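# Put the bottle upright on the shelf's lower compartment

## Task

Place the bottle standing upright with its cap at the top inside the shelving unit's lower compartment, so that all of its base rests on that compartment's floor and sits behind the front lip; it must stay there without the robot holding it, and the gripper must release it and withdraw afterwards.

## Robot and tools

Robot: a single Kinova Gen3 seven-joint arm with a two-finger parallel gripper (pads up to 50 mm apart). Joint order, always: joint_1 waist, joint_2 shoulder, joint_3 upper arm roll, joint_4 elbow, joint_5 forearm roll, joint_6 wrist pitch, joint_7 wrist roll. The tool_point link is the spot between the pads; turning only joint_7 moves that spot around a 25 mm radius circle.

Scene frame: origin on the table surface straight under the arm base, +z up, +y to the left when facing along +x. The base may be slightly tilted relative to the table. Cameras: cam_head_left and cam_head_right are fixed head cameras (896x504) with given calibration; cam_wrist (896x504) rides on the wrist and has no given pose.

execute_actions takes "actions", a list holding zero or one item, plus an optional "pictures" boolean (images come by default). An empty list just reports the current state without commanding anything. A wait item is {"steps": N}, N up to 300, holding no new command until N control steps have passed since the previous result (your reply time is included). A move item is {"rows": [...], "steps": N} with N up to 15 (default 15); each step lasts 1/30 s, row k applies on step k, and the final row is repeated for leftover steps. A refused call sends nothing.

Each row is one flat list of 10 numbers for the one arm: seven absolute joint target angles in radians (same order and format as the Joint positions line), then gripper position, gripper force_limit, gripper speed, each of the last three between -1 and 1. These are targets to move to, not offsets. Joint ranges: waist -6.283 to 6.283, shoulder -2.250 to 2.250, upper arm roll -6.283 to 6.283, elbow -2.580 to 2.580, forearm roll -6.283 to 6.283, wrist pitch -2.100 to 2.100, wrist roll -6.283 to 6.283. A target more than 0.013 rad beyond a range end (and further out than the current angle) gets the call refused; true ends may differ from these by up to 0.013 rad, and a target past the true end is clipped there, sometimes reported as "joint sent to its limit" (possibly about an earlier action). No such line does not prove there is more room.

Motion: each joint's command is kept within a lead of its measured angle (0.304 rad for the first four joints, 0.266 for the last three), and if the targets would move the gripper over 70 mm from where it is, all are scaled back. Joints are speed- and acceleration-limited and coordinated, so big moves may not be finished when the result arrives. Between calls the arm keeps heading for the last row sent until it has nearly stopped moving or a step is HELD; further travel or pushing then needs a new action.

Gripper: position +1 fully open, about -0.65 pads touching; send -1 to grasp, so fingers close until blocked, and keep sending -1. force_limit maps roughly -1 to 20 N, 0 to 102 N, +1 to 185 N per pad (actual may be about 17 % higher). speed maps -1 to 20 mm/s, 0 to 85, +1 to 150. Changed force or speed only applies once position changes by at least 0.01; to soften a grip, open first. object_status: 0 moving, 1 blocked while opening, 2 blocked while closing (a successful grasp), 3 reached target or pads met (usually nothing held). Any new position resets it to 0 briefly. Fingers re-close by themselves if grip is lost, except after gripping at force_limit -1, where status stays 2 even if empty. Gripping an immovable object off-centre lets the grip fade. Opening width in mm is about (250 - position_measured) x 0.202.

Result lines: Joint positions (rad) and Joint velocities (rad/s) in joint order; "joint command not followed" means the clearance check (which treats mounting blocks and posts as arm) altered or blocked targets; HELD marks steps where your row was not (fully) sent; MOTOR HOT appears from 60 °C, and at 75 °C an OVER-TEMPERATURE FAULT makes the arm sag; a TORQUE FAULT means a joint hit its load limit (waist, shoulder, upper arm roll, elbow 50.7 N m; forearm roll, wrist pitch, wrist roll 31.9 N m, held weight included), stopping the arm for 10 s and discarding the rest of the call.

zoom_image: "camera" (cam_head_left, cam_head_right or cam_wrist) and "region" [x0, y0, x1, y1] in pixels of that camera's latest image, origin top-left, at most 504 by 504; gives a closer view. read_manual returns only licence texts (section "licences"). finished_scene with "scene" set to the current scene number ends and grades it irreversibly; replying without any tool call also ends things.

Cautions: brief external tugs on a held object can happen, so grip firmly. Never let anything fall or be pushed off the table. Avoid drops, slams, hard collisions and forceful pushing; holding loads for long heats motors. Leave the bottle free-standing, open the gripper and back away before ending.

Each tool is called after "Call:" by a JSON object that holds its "op" and its "data".

## Session

Call:
{"op": "execute_actions", "data": {"actions": []}}

Scene clock: 0.00 s of 5800.00 s.
position_measured=3 object_status=3
Joint positions: [-0.826  1.119  0.503  0.726 -0.693  0.895 -0.555]
Joint velocities: [ 0.001  0.     0.001 -0.    -0.001 -0.001 -0.   ]
Motor temperatures (°C, as the motors report them): [21 23 22 23 31 27 28]

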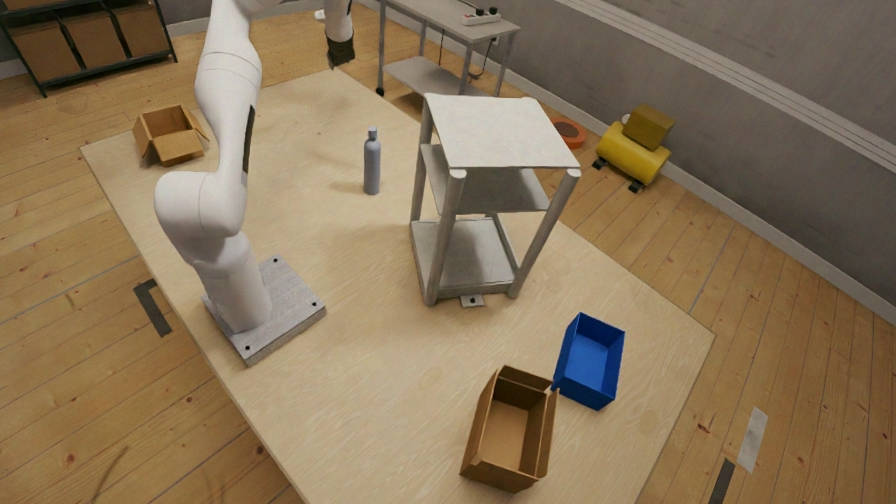

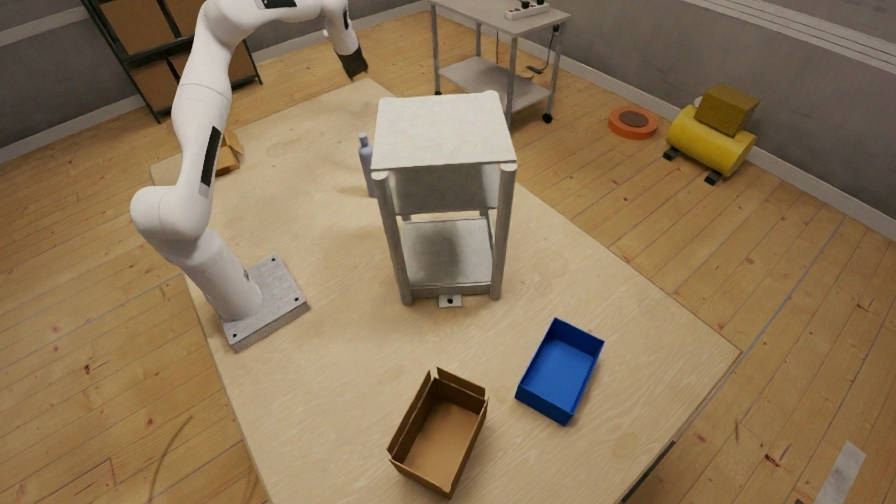

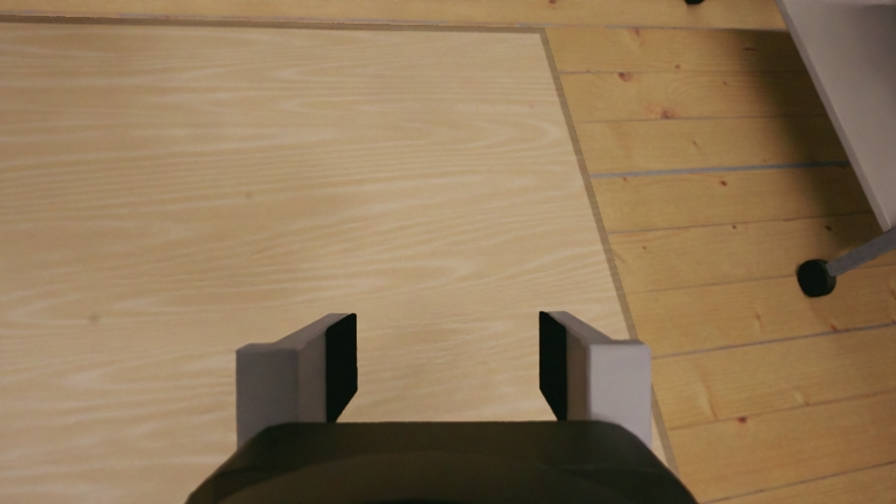

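Call:
{"op": "execute_actions", "data": {"actions": [{"rows":[[-1.232,0.5,0,2.324,-1.6,-0.873,0,1,0,0]]}], "pictures": false}}

Call:
{"op": "execute_actions", "data": {"actions": [{"steps":75}], "pictures": false}}

Call:
{"op": "execute_actions", "data": {"actions": [{"rows":[[-1.232,0.818,0,2.324,-1.6,-0.873,0,1,0,0]]}], "pictures": false}}

Call:
{"op": "execute_actions", "data": {"actions": [{"steps":30}]}}

Scene clock: 8.60 s of 5800.00 s.
position_measured=3 object_status=3
Joint positions: [-0.981  0.96   0.35   0.886 -0.829  0.757 -0.418]
Joint velocities: [-0.319 -0.363 -0.361  0.362 -0.318 -0.318  0.317]
Motor temperatures (°C, as the motors report them): [21 23 22 23 31 27 28]
Steps of this call (steps 1 to 90: nothing new was sent; then 5.10 s passed at rest; steps 91 to 105: all 15 steps of this action). Readings (joint positions | what the end effector reports):
91: [-0.828 1.118 0.503 0.727 -0.694 0.894 -0.554] | position_measured=3 object_status=3
92: [-0.833 1.112 0.500 0.735 -0.697 0.889 -0.550] | position_measured=3 object_status=3
94: [-0.855 1.088 0.479 0.760 -0.716 0.869 -0.530] | position_measured=3 object_status=3
98: [-0.901 1.041 0.431 0.805 -0.757 0.829 -0.489] | position_measured=3 object_status=3
105: the state above

Scene clock: 11.10 s of 5800.00 s.
position_measured=3 object_status=3
Joint positions: [-1.231  0.5    0.001  2.324 -1.6   -0.871 -0.   ]
Joint velocities: [-0.006  0.001 -0.014  0.008  0.003 -0.035  0.   ]
Motor temperatures (°C, as the motors report them): [21 23 22 23 31 27 28]
Steps of this call (steps 1 to 75: the robot went on to your last target). Readings (joint positions | what the end effector reports):
1: [-0.991 0.947 0.338 0.898 -0.840 0.746 -0.407] | position_measured=3 object_status=3
2: [-1.001 0.935 0.325 0.911 -0.851 0.735 -0.396] | position_measured=3 object_status=3
4: [-1.021 0.909 0.300 0.936 -0.873 0.713 -0.374] | position_measured=3 object_status=3
8: [-1.058 0.855 0.248 0.990 -0.921 0.665 -0.326] | position_measured=3 object_status=3
75: the state above

Scene clock: 11.60 s of 5800.00 s.
position_measured=3 object_status=3
Joint positions: [-1.232  0.802 -0.     2.324 -1.6   -0.872  0.   ]
Joint velocities: [ 0.002  0.228 -0.003  0.004  0.     0.002 -0.   ]
Motor temperatures (°C, as the motors report them): [21 23 22 23 31 27 28]
Steps of this call (steps 1 to 15: all 15 steps of this action). Readings (joint positions | what the end effector reports):
1: [-1.231 0.501 0.001 2.324 -1.600 -0.872 -0.000] | position_measured=3 object_status=3
2: [-1.232 0.508 0.000 2.323 -1.600 -0.873 -0.000] | position_measured=3 object_status=3
4: [-1.232 0.539 0.000 2.323 -1.600 -0.873 -0.000] | position_measured=3 object_status=3
8: [-1.232 0.652 0.000 2.323 -1.600 -0.873 -0.000] | position_measured=3 object_status=3
15: the state above

Scene clock: 12.60 s of 5800.00 s.
position_measured=3 object_status=3
Joint positions: [-1.232  0.818  0.     2.324 -1.6   -0.873 -0.   ]
Joint velocities: [ 0.    -0.002 -0.003 -0.    -0.001 -0.001  0.   ]
Motor temperatures (°C, as the motors report them): [21 23 22 23 31 27 28]
Steps of this call (steps 1 to 30: the robot went on to your last target). Readings (joint positions | what the end effector reports):
1: [-1.232 0.808 -0.000 2.324 -1.600 -0.872 0.000] | position_measured=3 object_status=3
2: [-1.232 0.810 -0.000 2.324 -1.600 -0.872 0.000] | position_measured=3 object_status=3
4: [-1.232 0.813 -0.000 2.324 -1.600 -0.873 0.000] | position_measured=3 object_status=3
8: [-1.232 0.817 -0.000 2.324 -1.600 -0.873 0.000] | position_measured=3 object_status=3
30: the state above
The arm was judged still, so your last target was given up. Only a new action makes it travel on or press farther. Fingers that are still opening or closing keep moving.

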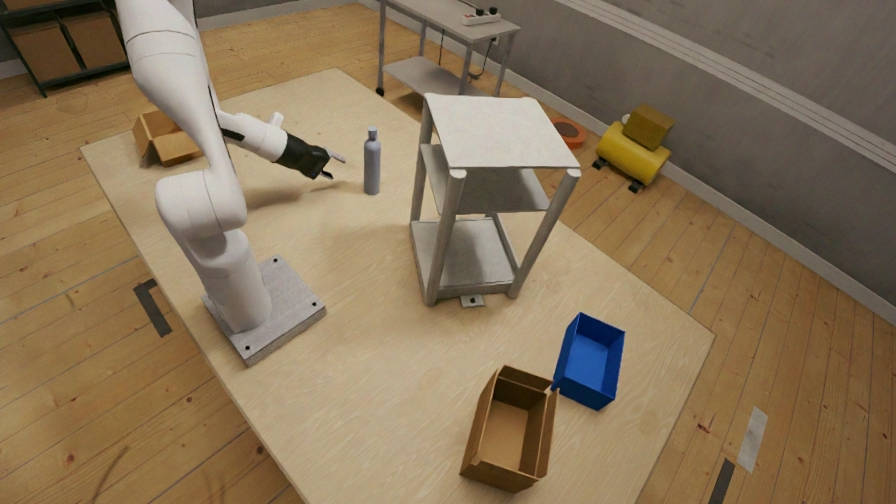

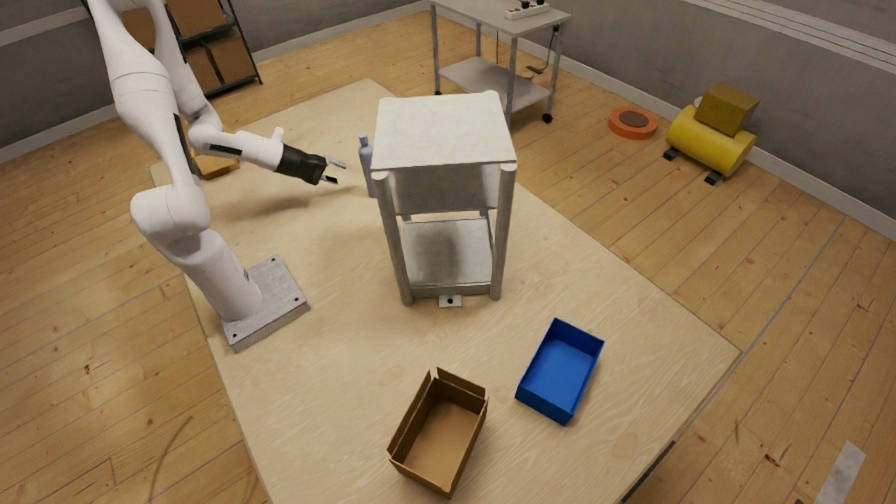

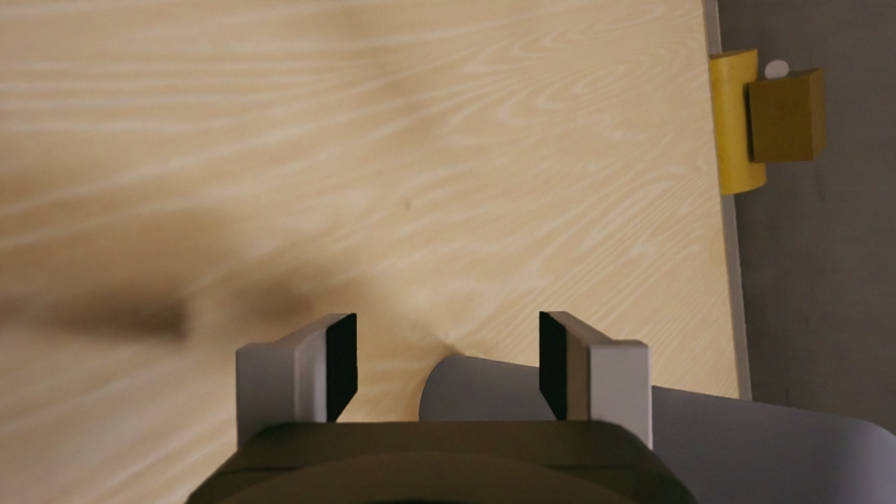

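Call:
{"op": "execute_actions", "data": {"actions": [{"rows":[[-1.232,0.818,0,2.324,-1.6,-0.873,-1.62,1,0,0]]}], "pictures": false}}

Call:
{"op": "execute_actions", "data": {"actions": [{"steps":45}]}}

Scene clock: 14.50 s of 5800.00 s.
position_measured=3 object_status=3
Joint positions: [-1.232  0.818  0.     2.324 -1.6   -0.873 -0.506]
Joint velocities: [-0.001 -0.001  0.001 -0.    -0.    -0.001 -1.215]
Motor temperatures (°C, as the motors report them): [21 23 22 23 31 27 28]
Steps of this call (steps 1 to 42: nothing new was sent; steps 43 to 57: all 15 steps of this action). Readings (joint positions | what the end effector reports):
43: [-1.232 0.818 -0.000 2.324 -1.600 -0.873 -0.002] | position_measured=3 object_status=3
44: [-1.232 0.818 -0.000 2.324 -1.600 -0.873 -0.011] | position_measured=3 object_status=3
46: [-1.232 0.818 -0.000 2.324 -1.600 -0.873 -0.062] | position_measured=3 object_status=3
50: [-1.232 0.818 -0.000 2.324 -1.600 -0.873 -0.221] | position_measured=3 object_status=3
57: the state above

Scene clock: 16.00 s of 5800.00 s.
position_measured=3 object_status=3
Joint positions: [-1.232  0.818  0.     2.324 -1.6   -0.873 -1.62 ]
Joint velocities: [-0.001  0.    -0.001  0.     0.002 -0.001  0.   ]
Motor temperatures (°C, as the motors report them): [21 23 22 23 31 27 28]
Steps of this call (steps 1 to 45: the robot went on to your last target). Readings (joint positions | what the end effector reports):
1: [-1.232 0.818 0.000 2.324 -1.600 -0.873 -0.546] | position_measured=3 object_status=3
2: [-1.232 0.818 0.000 2.324 -1.600 -0.873 -0.587] | position_measured=3 object_status=3
4: [-1.232 0.818 0.000 2.324 -1.600 -0.873 -0.668] | position_measured=3 object_status=3
8: [-1.232 0.818 0.000 2.324 -1.600 -0.873 -0.831] | position_measured=3 object_status=3
45: the state above
The arm was judged still, so your last target was given up. Only a new action makes it travel on or press farther. Fingers that are still opening or closing keep moving.

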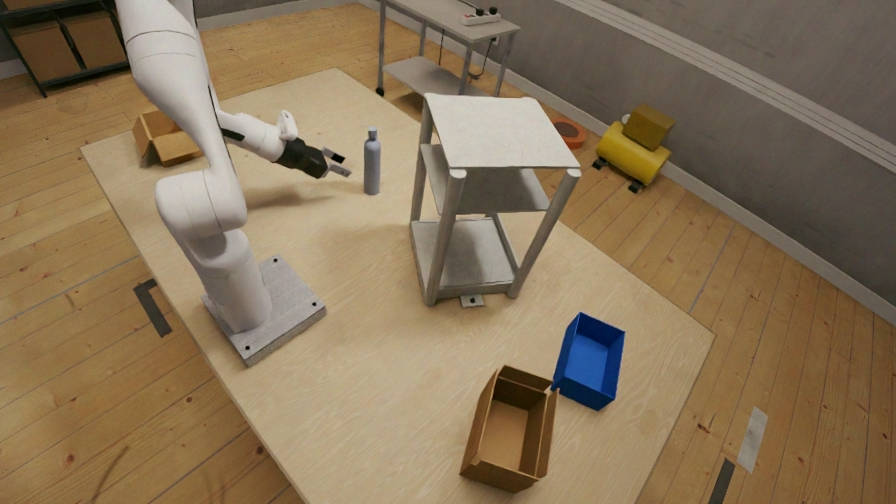

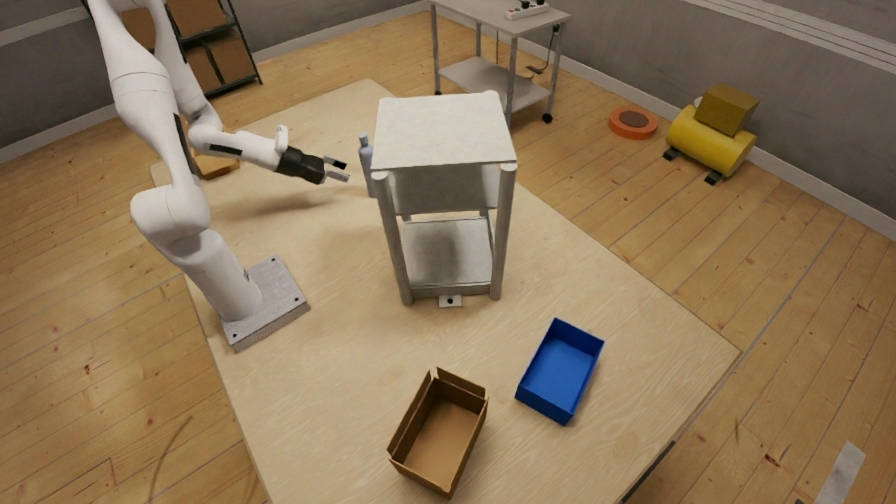

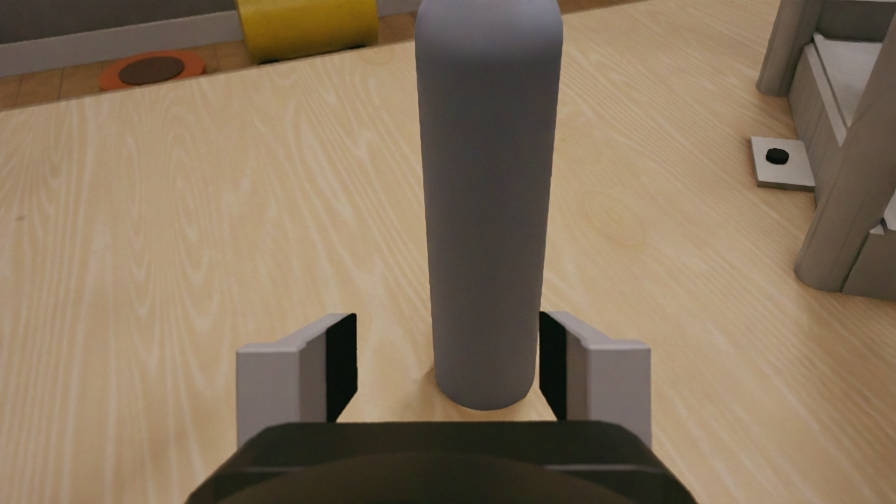

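Call:
{"op": "execute_actions", "data": {"actions": [{"rows":[[-1.12,0.818,0,2.324,-1.53,-0.873,-1.6,1,0,0]]}], "pictures": false}}

Call:
{"op": "execute_actions", "data": {"actions": [{"steps":15}]}}

Scene clock: 18.07 s of 5800.00 s.
position_measured=3 object_status=3
Joint positions: [-1.122  0.818  0.     2.324 -1.53  -0.873 -1.6  ]
Joint velocities: [ 0.016 -0.001  0.001  0.001  0.002  0.    -0.001]
Motor temperatures (°C, as the motors report them): [21 23 22 23 31 27 28]
Steps of this call (steps 1 to 47: nothing new was sent; steps 48 to 62: all 15 steps of this action). Readings (joint positions | what the end effector reports):
48: [-1.230 0.818 -0.000 2.324 -1.599 -0.873 -1.620] | position_measured=3 object_status=3
49: [-1.223 0.818 -0.001 2.324 -1.596 -0.873 -1.619] | position_measured=3 object_status=3
51: [-1.192 0.818 -0.002 2.324 -1.580 -0.872 -1.614] | position_measured=3 object_status=3
55: [-1.132 0.818 0.002 2.324 -1.537 -0.874 -1.602] | position_measured=3 object_status=3
62: the state above

Scene clock: 18.57 s of 5800.00 s.
position_measured=3 object_status=3
Joint positions: [-1.12   0.818  0.     2.324 -1.53  -0.873 -1.6  ]
Joint velocities: [ 0.001  0.002 -0.001  0.    -0.001  0.    -0.   ]
Motor temperatures (°C, as the motors report them): [21 23 22 23 31 27 28]
Steps of this call (steps 1 to 15: the robot went on to your last target). Readings (joint positions | what the end effector reports):
1: [-1.121 0.818 0.000 2.324 -1.530 -0.873 -1.600] | position_measured=3 object_status=3
2: [-1.121 0.818 0.000 2.324 -1.530 -0.873 -1.600] | position_measured=3 object_status=3
4: [-1.121 0.818 0.000 2.324 -1.530 -0.873 -1.600] | position_measured=3 object_status=3
8: [-1.120 0.818 0.000 2.324 -1.530 -0.873 -1.600] | position_measured=3 object_status=3
15: the state above
The arm was judged still, so your last target was given up. Only a new action makes it travel on or press farther. Fingers that are still opening or closing keep moving.

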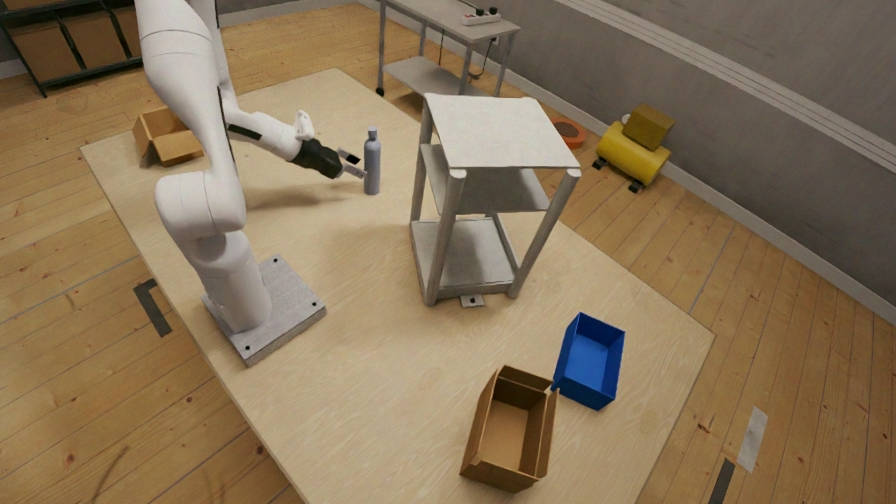

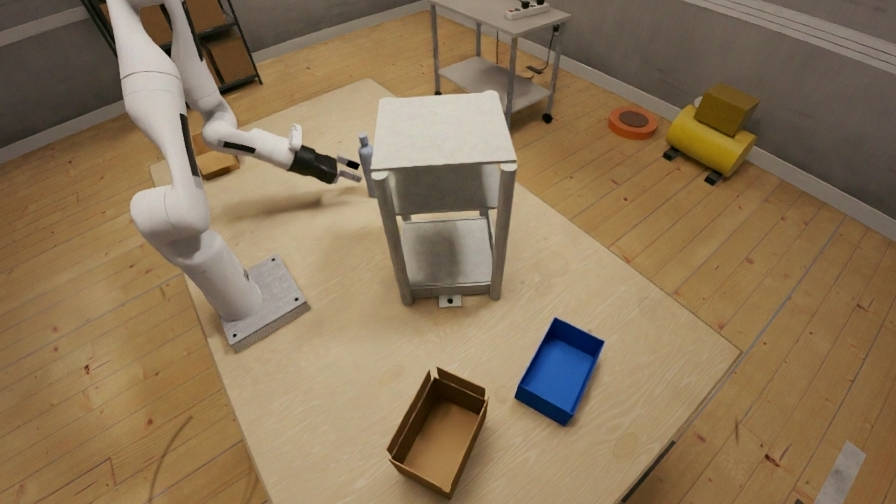

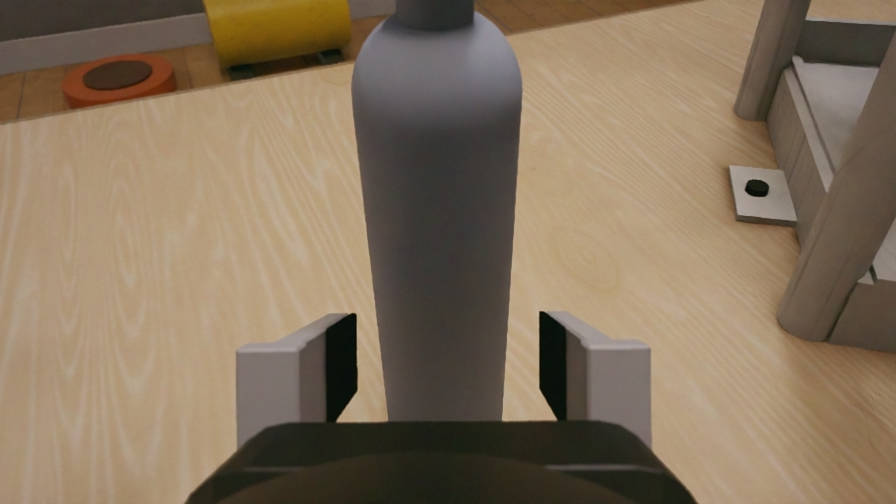

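Call:
{"op": "execute_actions", "data": {"actions": [{"rows":[[-0.97,0.818,0,2.324,-1.353,-0.873,-1.6,1,0,0]]}], "pictures": false}}

Call:
{"op": "execute_actions", "data": {"actions": [{"steps":15}]}}

Scene clock: 21.10 s of 5800.00 s.
position_measured=3 object_status=3
Joint positions: [-0.973  0.818  0.     2.324 -1.353 -0.873 -1.6  ]
Joint velocities: [ 0.024  0.001  0.001  0.002  0.001 -0.     0.   ]
Motor temperatures (°C, as the motors report them): [21 23 22 23 31 27 28]
Steps of this call (steps 1 to 61: nothing new was sent; steps 62 to 76: all 15 steps of this action). Readings (joint positions | what the end effector reports):
62: [-1.118 0.818 -0.000 2.324 -1.529 -0.873 -1.600] | position_measured=3 object_status=3
63: [-1.111 0.818 -0.001 2.324 -1.523 -0.873 -1.600] | position_measured=3 object_status=3
65: [-1.080 0.818 -0.002 2.324 -1.492 -0.872 -1.600] | position_measured=3 object_status=3
69: [-0.997 0.818 0.001 2.324 -1.386 -0.873 -1.600] | position_measured=3 object_status=3
76: the state above

Scene clock: 21.60 s of 5800.00 s.
position_measured=3 object_status=3
Joint positions: [-0.97   0.818  0.     2.324 -1.353 -0.873 -1.6  ]
Joint velocities: [ 0.001  0.001 -0.001 -0.    -0.    -0.001  0.   ]
Motor temperatures (°C, as the motors report them): [21 23 22 23 31 27 28]
Steps of this call (steps 1 to 15: the robot went on to your last target). Readings (joint positions | what the end effector reports):
1: [-0.972 0.818 0.000 2.324 -1.353 -0.873 -1.600] | position_measured=3 object_status=3
2: [-0.972 0.818 0.000 2.324 -1.353 -0.873 -1.600] | position_measured=3 object_status=3
4: [-0.971 0.818 0.000 2.324 -1.353 -0.873 -1.600] | position_measured=3 object_status=3
8: [-0.970 0.818 0.000 2.324 -1.353 -0.873 -1.600] | position_measured=3 object_status=3
15: the state above
The arm was judged still, so your last target was given up. Only a new action makes it travel on or press farther. Fingers that are still opening or closing keep moving.

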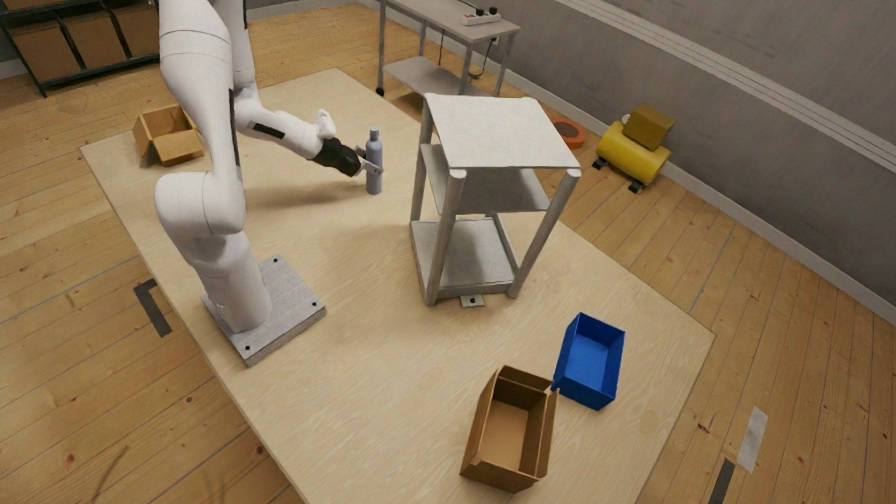

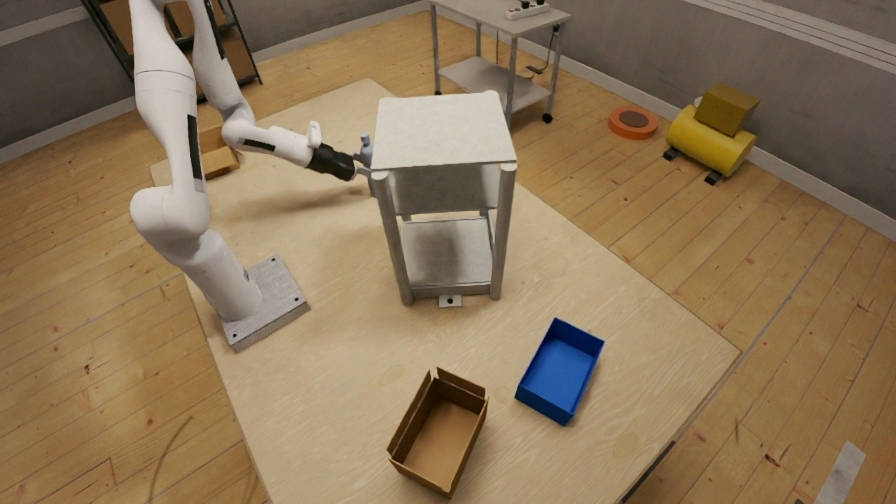

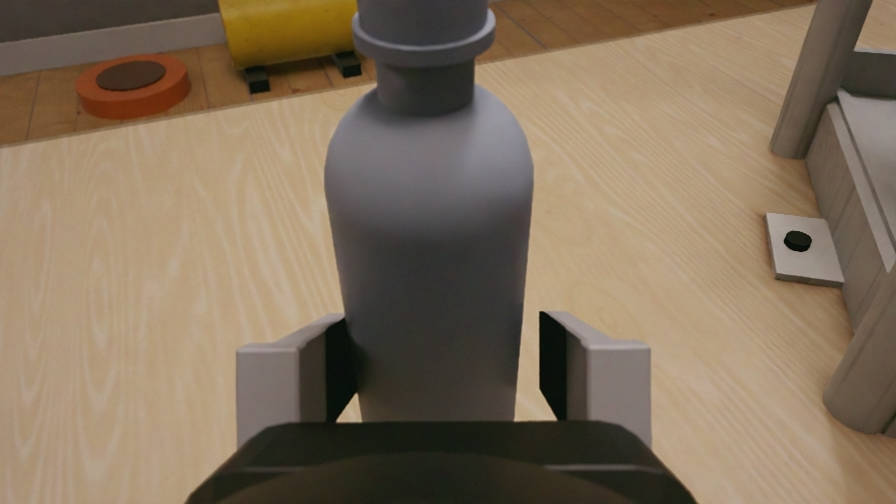

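Call:
{"op": "execute_actions", "data": {"actions": [{"rows":[[-0.97,0.818,0,2.324,-1.345,-0.873,-1.6,-1,0,0]]}], "pictures": false}}

Call:
{"op": "execute_actions", "data": {"actions": [{"rows":[[-0.97,0.618,0,2.524,-1.345,-0.873,-1.6,-1,0,0]]}], "pictures": false}}

Call:
{"op": "execute_actions", "data": {"actions": [{"rows":[[-0.77,0.618,0,2.524,-1.86,-0.873,-1.6,-1,0,0]]}], "pictures": false}}

Call:
{"op": "execute_actions", "data": {"actions": [{"steps":30}]}}

Call:
{"op": "zoom_image", "data": {"camera": "cam_head_left", "region": [300,80,600,320]}}

Scene clock: 24.43 s of 5800.00 s.
position_measured=45 object_status=2
Joint positions: [-0.97   0.818  0.     2.324 -1.345 -0.873 -1.6  ]
Joint velocities: [-0.001  0.001  0.002  0.     0.     0.    -0.   ]
Motor temperatures (°C, as the motors report them): [21 23 22 23 31 27 28]
Steps of this call (steps 1 to 70: nothing new was sent; steps 71 to 85: all 15 steps of this action). Readings (joint positions | what the end effector reports):
71: [-0.970 0.818 0.000 2.324 -1.352 -0.873 -1.600] | position_measured=14 object_status=0
72: [-0.970 0.818 -0.000 2.324 -1.350 -0.873 -1.600] | position_measured=28 object_status=0
74: [-0.970 0.818 -0.000 2.324 -1.347 -0.873 -1.600] | position_measured=45 object_status=0
78: [-0.970 0.818 0.000 2.324 -1.345 -0.873 -1.600] | position_measured=45 object_status=0
85: the state above

Scene clock: 24.93 s of 5800.00 s.
position_measured=45 object_status=2
Joint positions: [-0.97   0.623  0.     2.523 -1.345 -0.873 -1.6  ]
Joint velocities: [-0.004 -0.045 -0.009  0.008  0.009 -0.001  0.   ]
Motor temperatures (°C, as the motors report them): [21 23 22 23 31 27 28]
Steps of this call (steps 1 to 15: all 15 steps of this action). Readings (joint positions | what the end effector reports):
1: [-0.970 0.817 0.000 2.325 -1.345 -0.873 -1.600] | position_measured=45 object_status=2
2: [-0.970 0.810 -0.001 2.331 -1.345 -0.872 -1.600] | position_measured=45 object_status=2
4: [-0.970 0.780 -0.002 2.357 -1.344 -0.871 -1.600] | position_measured=45 object_status=2
8: [-0.970 0.676 -0.000 2.461 -1.345 -0.874 -1.600] | position_measured=45 object_status=2
15: the state above

Scene clock: 25.43 s of 5800.00 s.
position_measured=45 object_status=2
Joint positions: [-0.788  0.618  0.001  2.524 -1.78  -0.873 -1.6  ]
Joint velocities: [ 0.199 -0.001  0.006  0.015 -1.018 -0.001 -0.   ]
Motor temperatures (°C, as the motors report them): [21 23 22 23 31 27 28]
Steps of this call (steps 1 to 15: all 15 steps of this action). Readings (joint positions | what the end effector reports):
1: [-0.968 0.622 -0.000 2.523 -1.346 -0.873 -1.600] | position_measured=45 object_status=2
2: [-0.961 0.621 -0.001 2.523 -1.351 -0.873 -1.600] | position_measured=45 object_status=2
4: [-0.931 0.620 -0.003 2.522 -1.386 -0.872 -1.600] | position_measured=45 object_status=2
8: [-0.858 0.619 0.000 2.523 -1.513 -0.873 -1.600] | position_measured=45 object_status=2
15: the state above

Scene clock: 26.43 s of 5800.00 s.
position_measured=45 object_status=2
Joint positions: [-0.77   0.618 -0.     2.524 -1.86  -0.873 -1.6  ]
Joint velocities: [ 0.001 -0.     0.     0.    -0.001 -0.002  0.   ]
Motor temperatures (°C, as the motors report them): [21 23 22 23 31 27 28]
Steps of this call (steps 1 to 30: the robot went on to your last target). Readings (joint positions | what the end effector reports):
1: [-0.782 0.618 0.001 2.525 -1.811 -0.873 -1.600] | position_measured=45 object_status=2
2: [-0.778 0.618 0.001 2.525 -1.834 -0.873 -1.600] | position_measured=45 object_status=2
4: [-0.774 0.618 0.001 2.526 -1.857 -0.873 -1.600] | position_measured=45 object_status=2
8: [-0.771 0.618 0.000 2.524 -1.860 -0.873 -1.600] | position_measured=45 object_status=2
30: the state above
The arm was judged still, so your last target was given up. Only a new action makes it travel on or press farther. Fingers that are still opening or closing keep moving.

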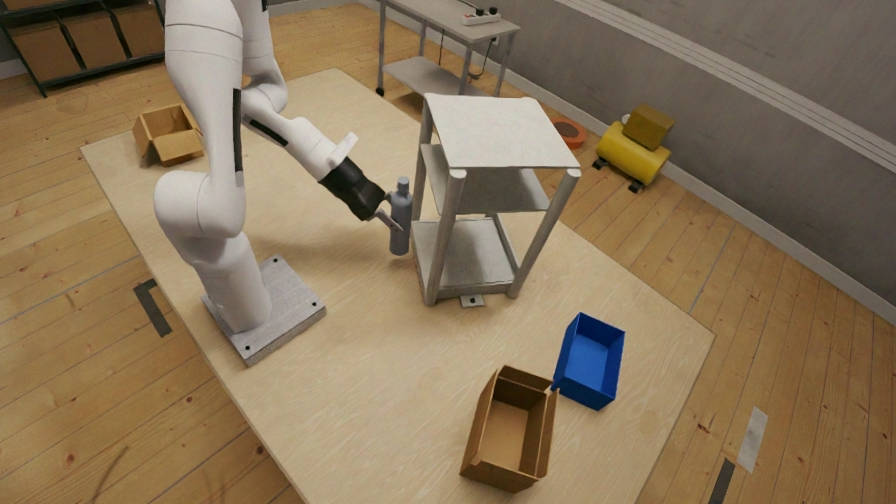

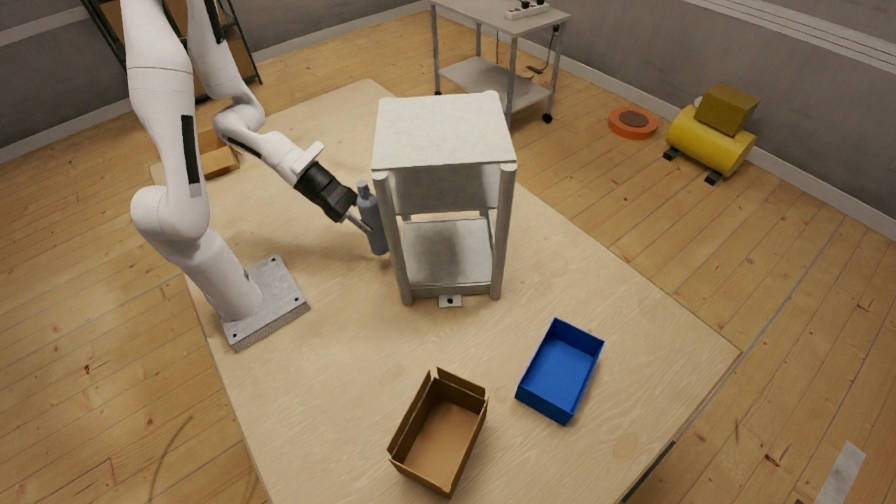

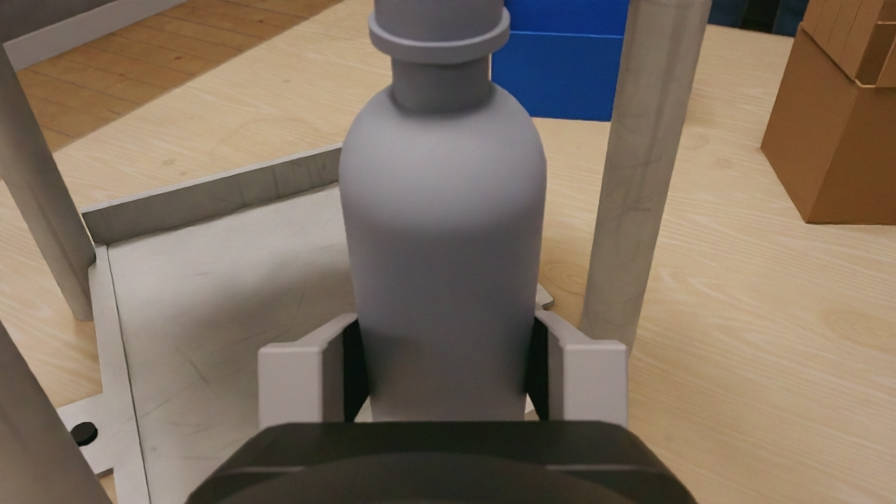

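Region (300, 80, 600, 320) of cam_head_left's 896x504 image, scaled by 1.680, with more detail than that image has; it fills the top 403 rows of this view, and the rest is white.

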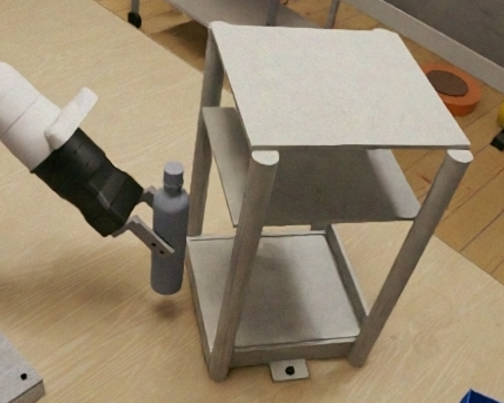

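Call:
{"op": "execute_actions", "data": {"actions": [{"rows":[[-0.6,0.618,0,2.524,-1.62,-0.873,-1.6,-1,0,0]]}], "pictures": false}}

Call:
{"op": "execute_actions", "data": {"actions": [{"steps":15}]}}

Call:
{"op": "zoom_image", "data": {"camera": "cam_head_left", "region": [350,120,550,300]}}

Scene clock: 28.40 s of 5800.00 s.
position_measured=45 object_status=2
Joint positions: [-0.604  0.618 -0.     2.524 -1.62  -0.873 -1.6  ]
Joint velocities: [ 0.034  0.001 -0.001  0.004 -0.002 -0.     0.   ]
Motor temperatures (°C, as the motors report them): [21 23 22 23 31 27 28]
Steps of this call (steps 1 to 44: nothing new was sent; steps 45 to 59: all 15 steps of this action). Readings (joint positions | what the end effector reports):
45: [-0.768 0.618 -0.000 2.524 -1.859 -0.873 -1.600] | position_measured=45 object_status=2
46: [-0.761 0.618 -0.001 2.524 -1.852 -0.873 -1.600] | position_measured=45 object_status=2
48: [-0.730 0.618 -0.001 2.524 -1.815 -0.872 -1.600] | position_measured=45 object_status=2
52: [-0.638 0.618 0.001 2.524 -1.677 -0.873 -1.600] | position_measured=45 object_status=2
59: the state above

Scene clock: 28.90 s of 5800.00 s.
position_measured=45 object_status=2
Joint positions: [-0.6    0.618  0.     2.524 -1.62  -0.873 -1.6  ]
Joint velocities: [ 0.001  0.     0.    -0.    -0.    -0.001  0.   ]
Motor temperatures (°C, as the motors report them): [21 23 22 23 31 27 28]
Steps of this call (steps 1 to 15: the robot went on to your last target). Readings (joint positions | what the end effector reports):
1: [-0.603 0.618 0.000 2.524 -1.620 -0.873 -1.600] | position_measured=45 object_status=2
2: [-0.602 0.618 0.000 2.524 -1.620 -0.873 -1.600] | position_measured=45 object_status=2
4: [-0.601 0.618 0.000 2.524 -1.620 -0.873 -1.600] | position_measured=45 object_status=2
8: [-0.600 0.618 0.000 2.524 -1.620 -0.873 -1.600] | position_measured=45 object_status=2
15: the state above
The arm was judged still, so your last target was given up. Only a new action makes it travel on or press farther. Fingers that are still opening or closing keep moving.

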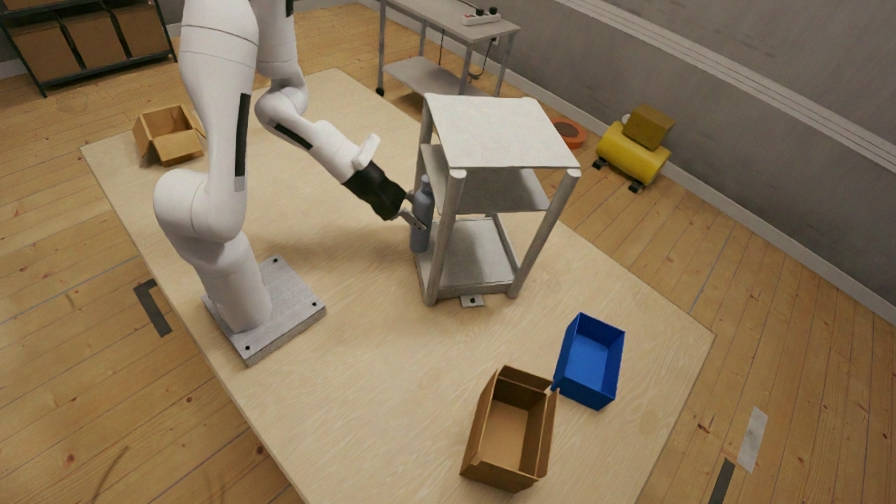

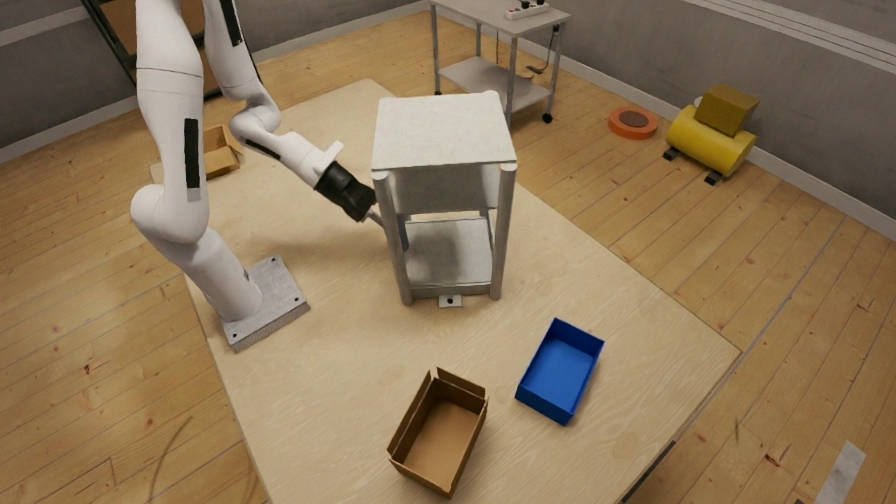

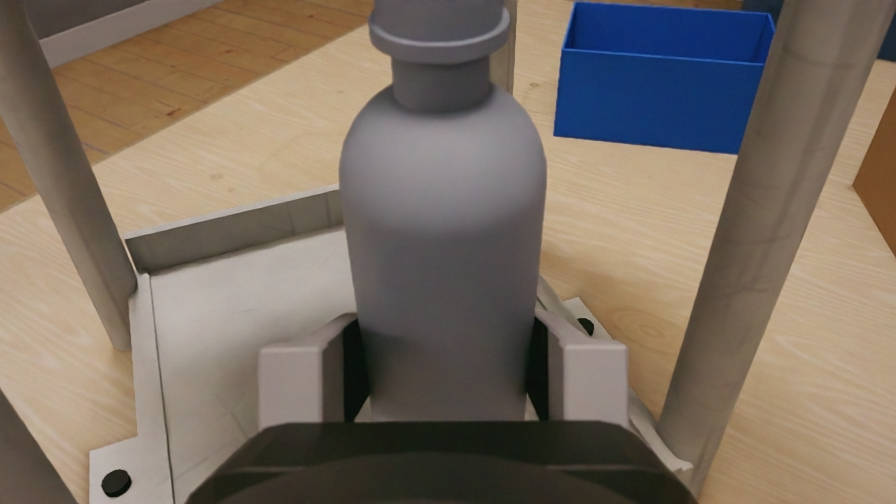

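Region (350, 120, 550, 300) of cam_head_left's 896x504 image, scaled by 2.520, with more detail than that image has; it fills the top 454 rows of this view, and the rest is white.

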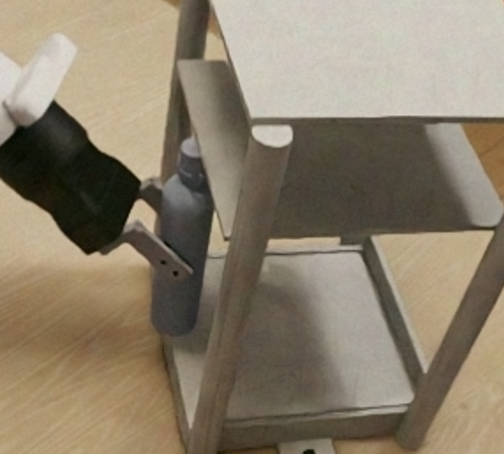

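Passing fine.

Call:
{"op": "execute_actions", "data": {"actions": [{"rows":[[-0.363,0.618,0,2.524,-1.29,-0.873,-1.6,-1,0,0]]}], "pictures": false}}

Call:
{"op": "execute_actions", "data": {"actions": [{"rows":[[-0.363,0.66,0,2.482,-1.29,-0.873,-1.6,-1,0,0]]}]}}

Scene clock: 31.43 s of 5800.00 s.
position_measured=45 object_status=2
Joint positions: [-0.371  0.618  0.     2.523 -1.29  -0.873 -1.6  ]
Joint velocities: [ 0.058 -0.001 -0.014  0.     0.019  0.007 -0.   ]
Motor temperatures (°C, as the motors report them): [21 23 22 23 31 27 28]
Steps of this call (steps 1 to 61: nothing new was sent; steps 62 to 76: all 15 steps of this action). Readings (joint positions | what the end effector reports):
62: [-0.598 0.618 -0.000 2.524 -1.619 -0.873 -1.600] | position_measured=45 object_status=2
63: [-0.591 0.618 -0.001 2.524 -1.614 -0.873 -1.600] | position_measured=45 object_status=2
65: [-0.560 0.618 -0.001 2.524 -1.584 -0.872 -1.600] | position_measured=45 object_status=2
69: [-0.456 0.618 0.000 2.524 -1.450 -0.873 -1.600] | position_measured=45 object_status=2
76: the state above

Scene clock: 31.93 s of 5800.00 s.
position_measured=45 object_status=2
Joint positions: [-0.363  0.66   0.     2.482 -1.29  -0.873 -1.6  ]
Joint velocities: [ 0.001  0.003 -0.001 -0.001  0.     0.001 -0.   ]
Motor temperatures (°C, as the motors report them): [21 23 22 23 31 27 28]
Steps of this call (steps 1 to 15: all 15 steps of this action). Readings (joint positions | what the end effector reports):
1: [-0.369 0.619 -0.000 2.523 -1.290 -0.873 -1.600] | position_measured=45 object_status=2
2: [-0.368 0.627 0.000 2.518 -1.291 -0.873 -1.600] | position_measured=45 object_status=2
4: [-0.365 0.647 0.001 2.498 -1.291 -0.873 -1.600] | position_measured=45 object_status=2
8: [-0.364 0.657 -0.000 2.483 -1.290 -0.873 -1.600] | position_measured=45 object_status=2
15: the state above

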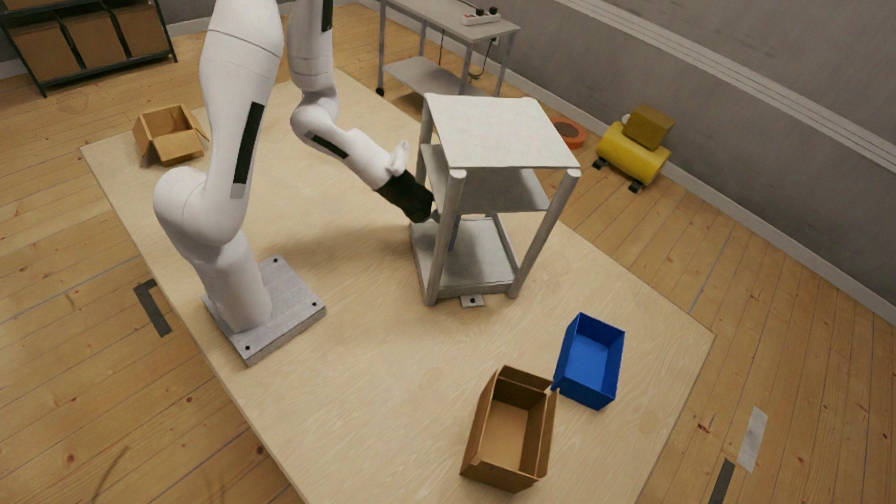

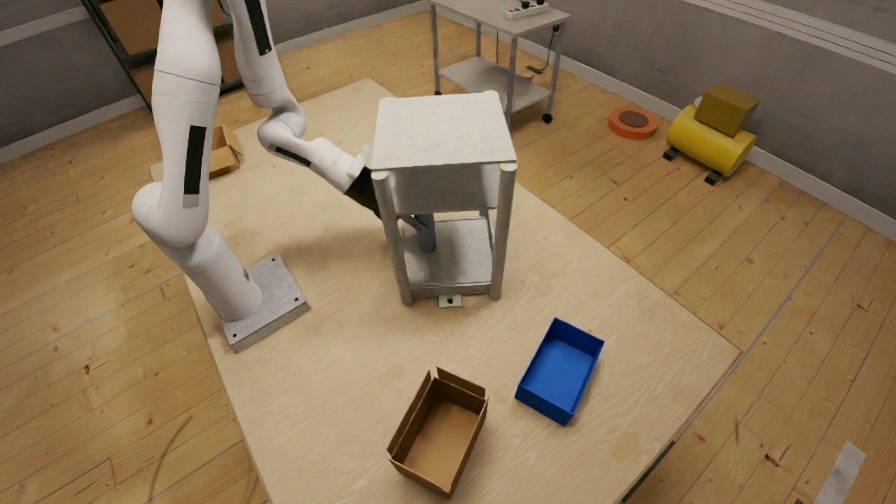

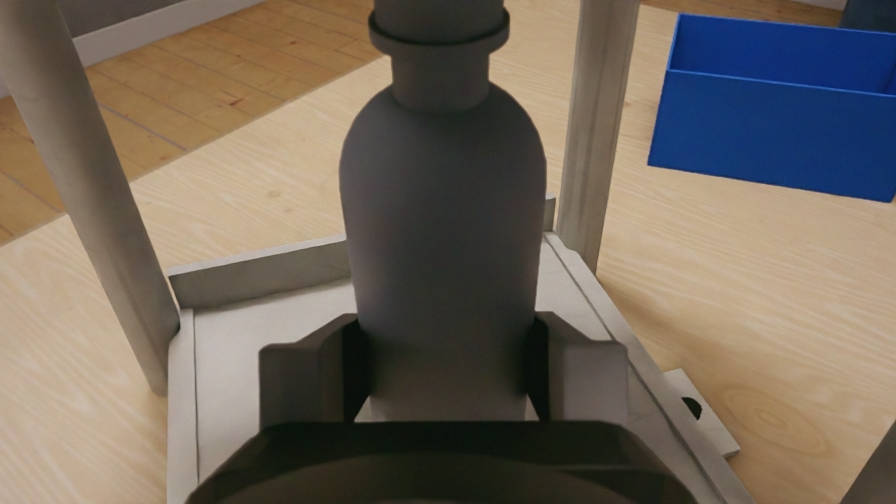

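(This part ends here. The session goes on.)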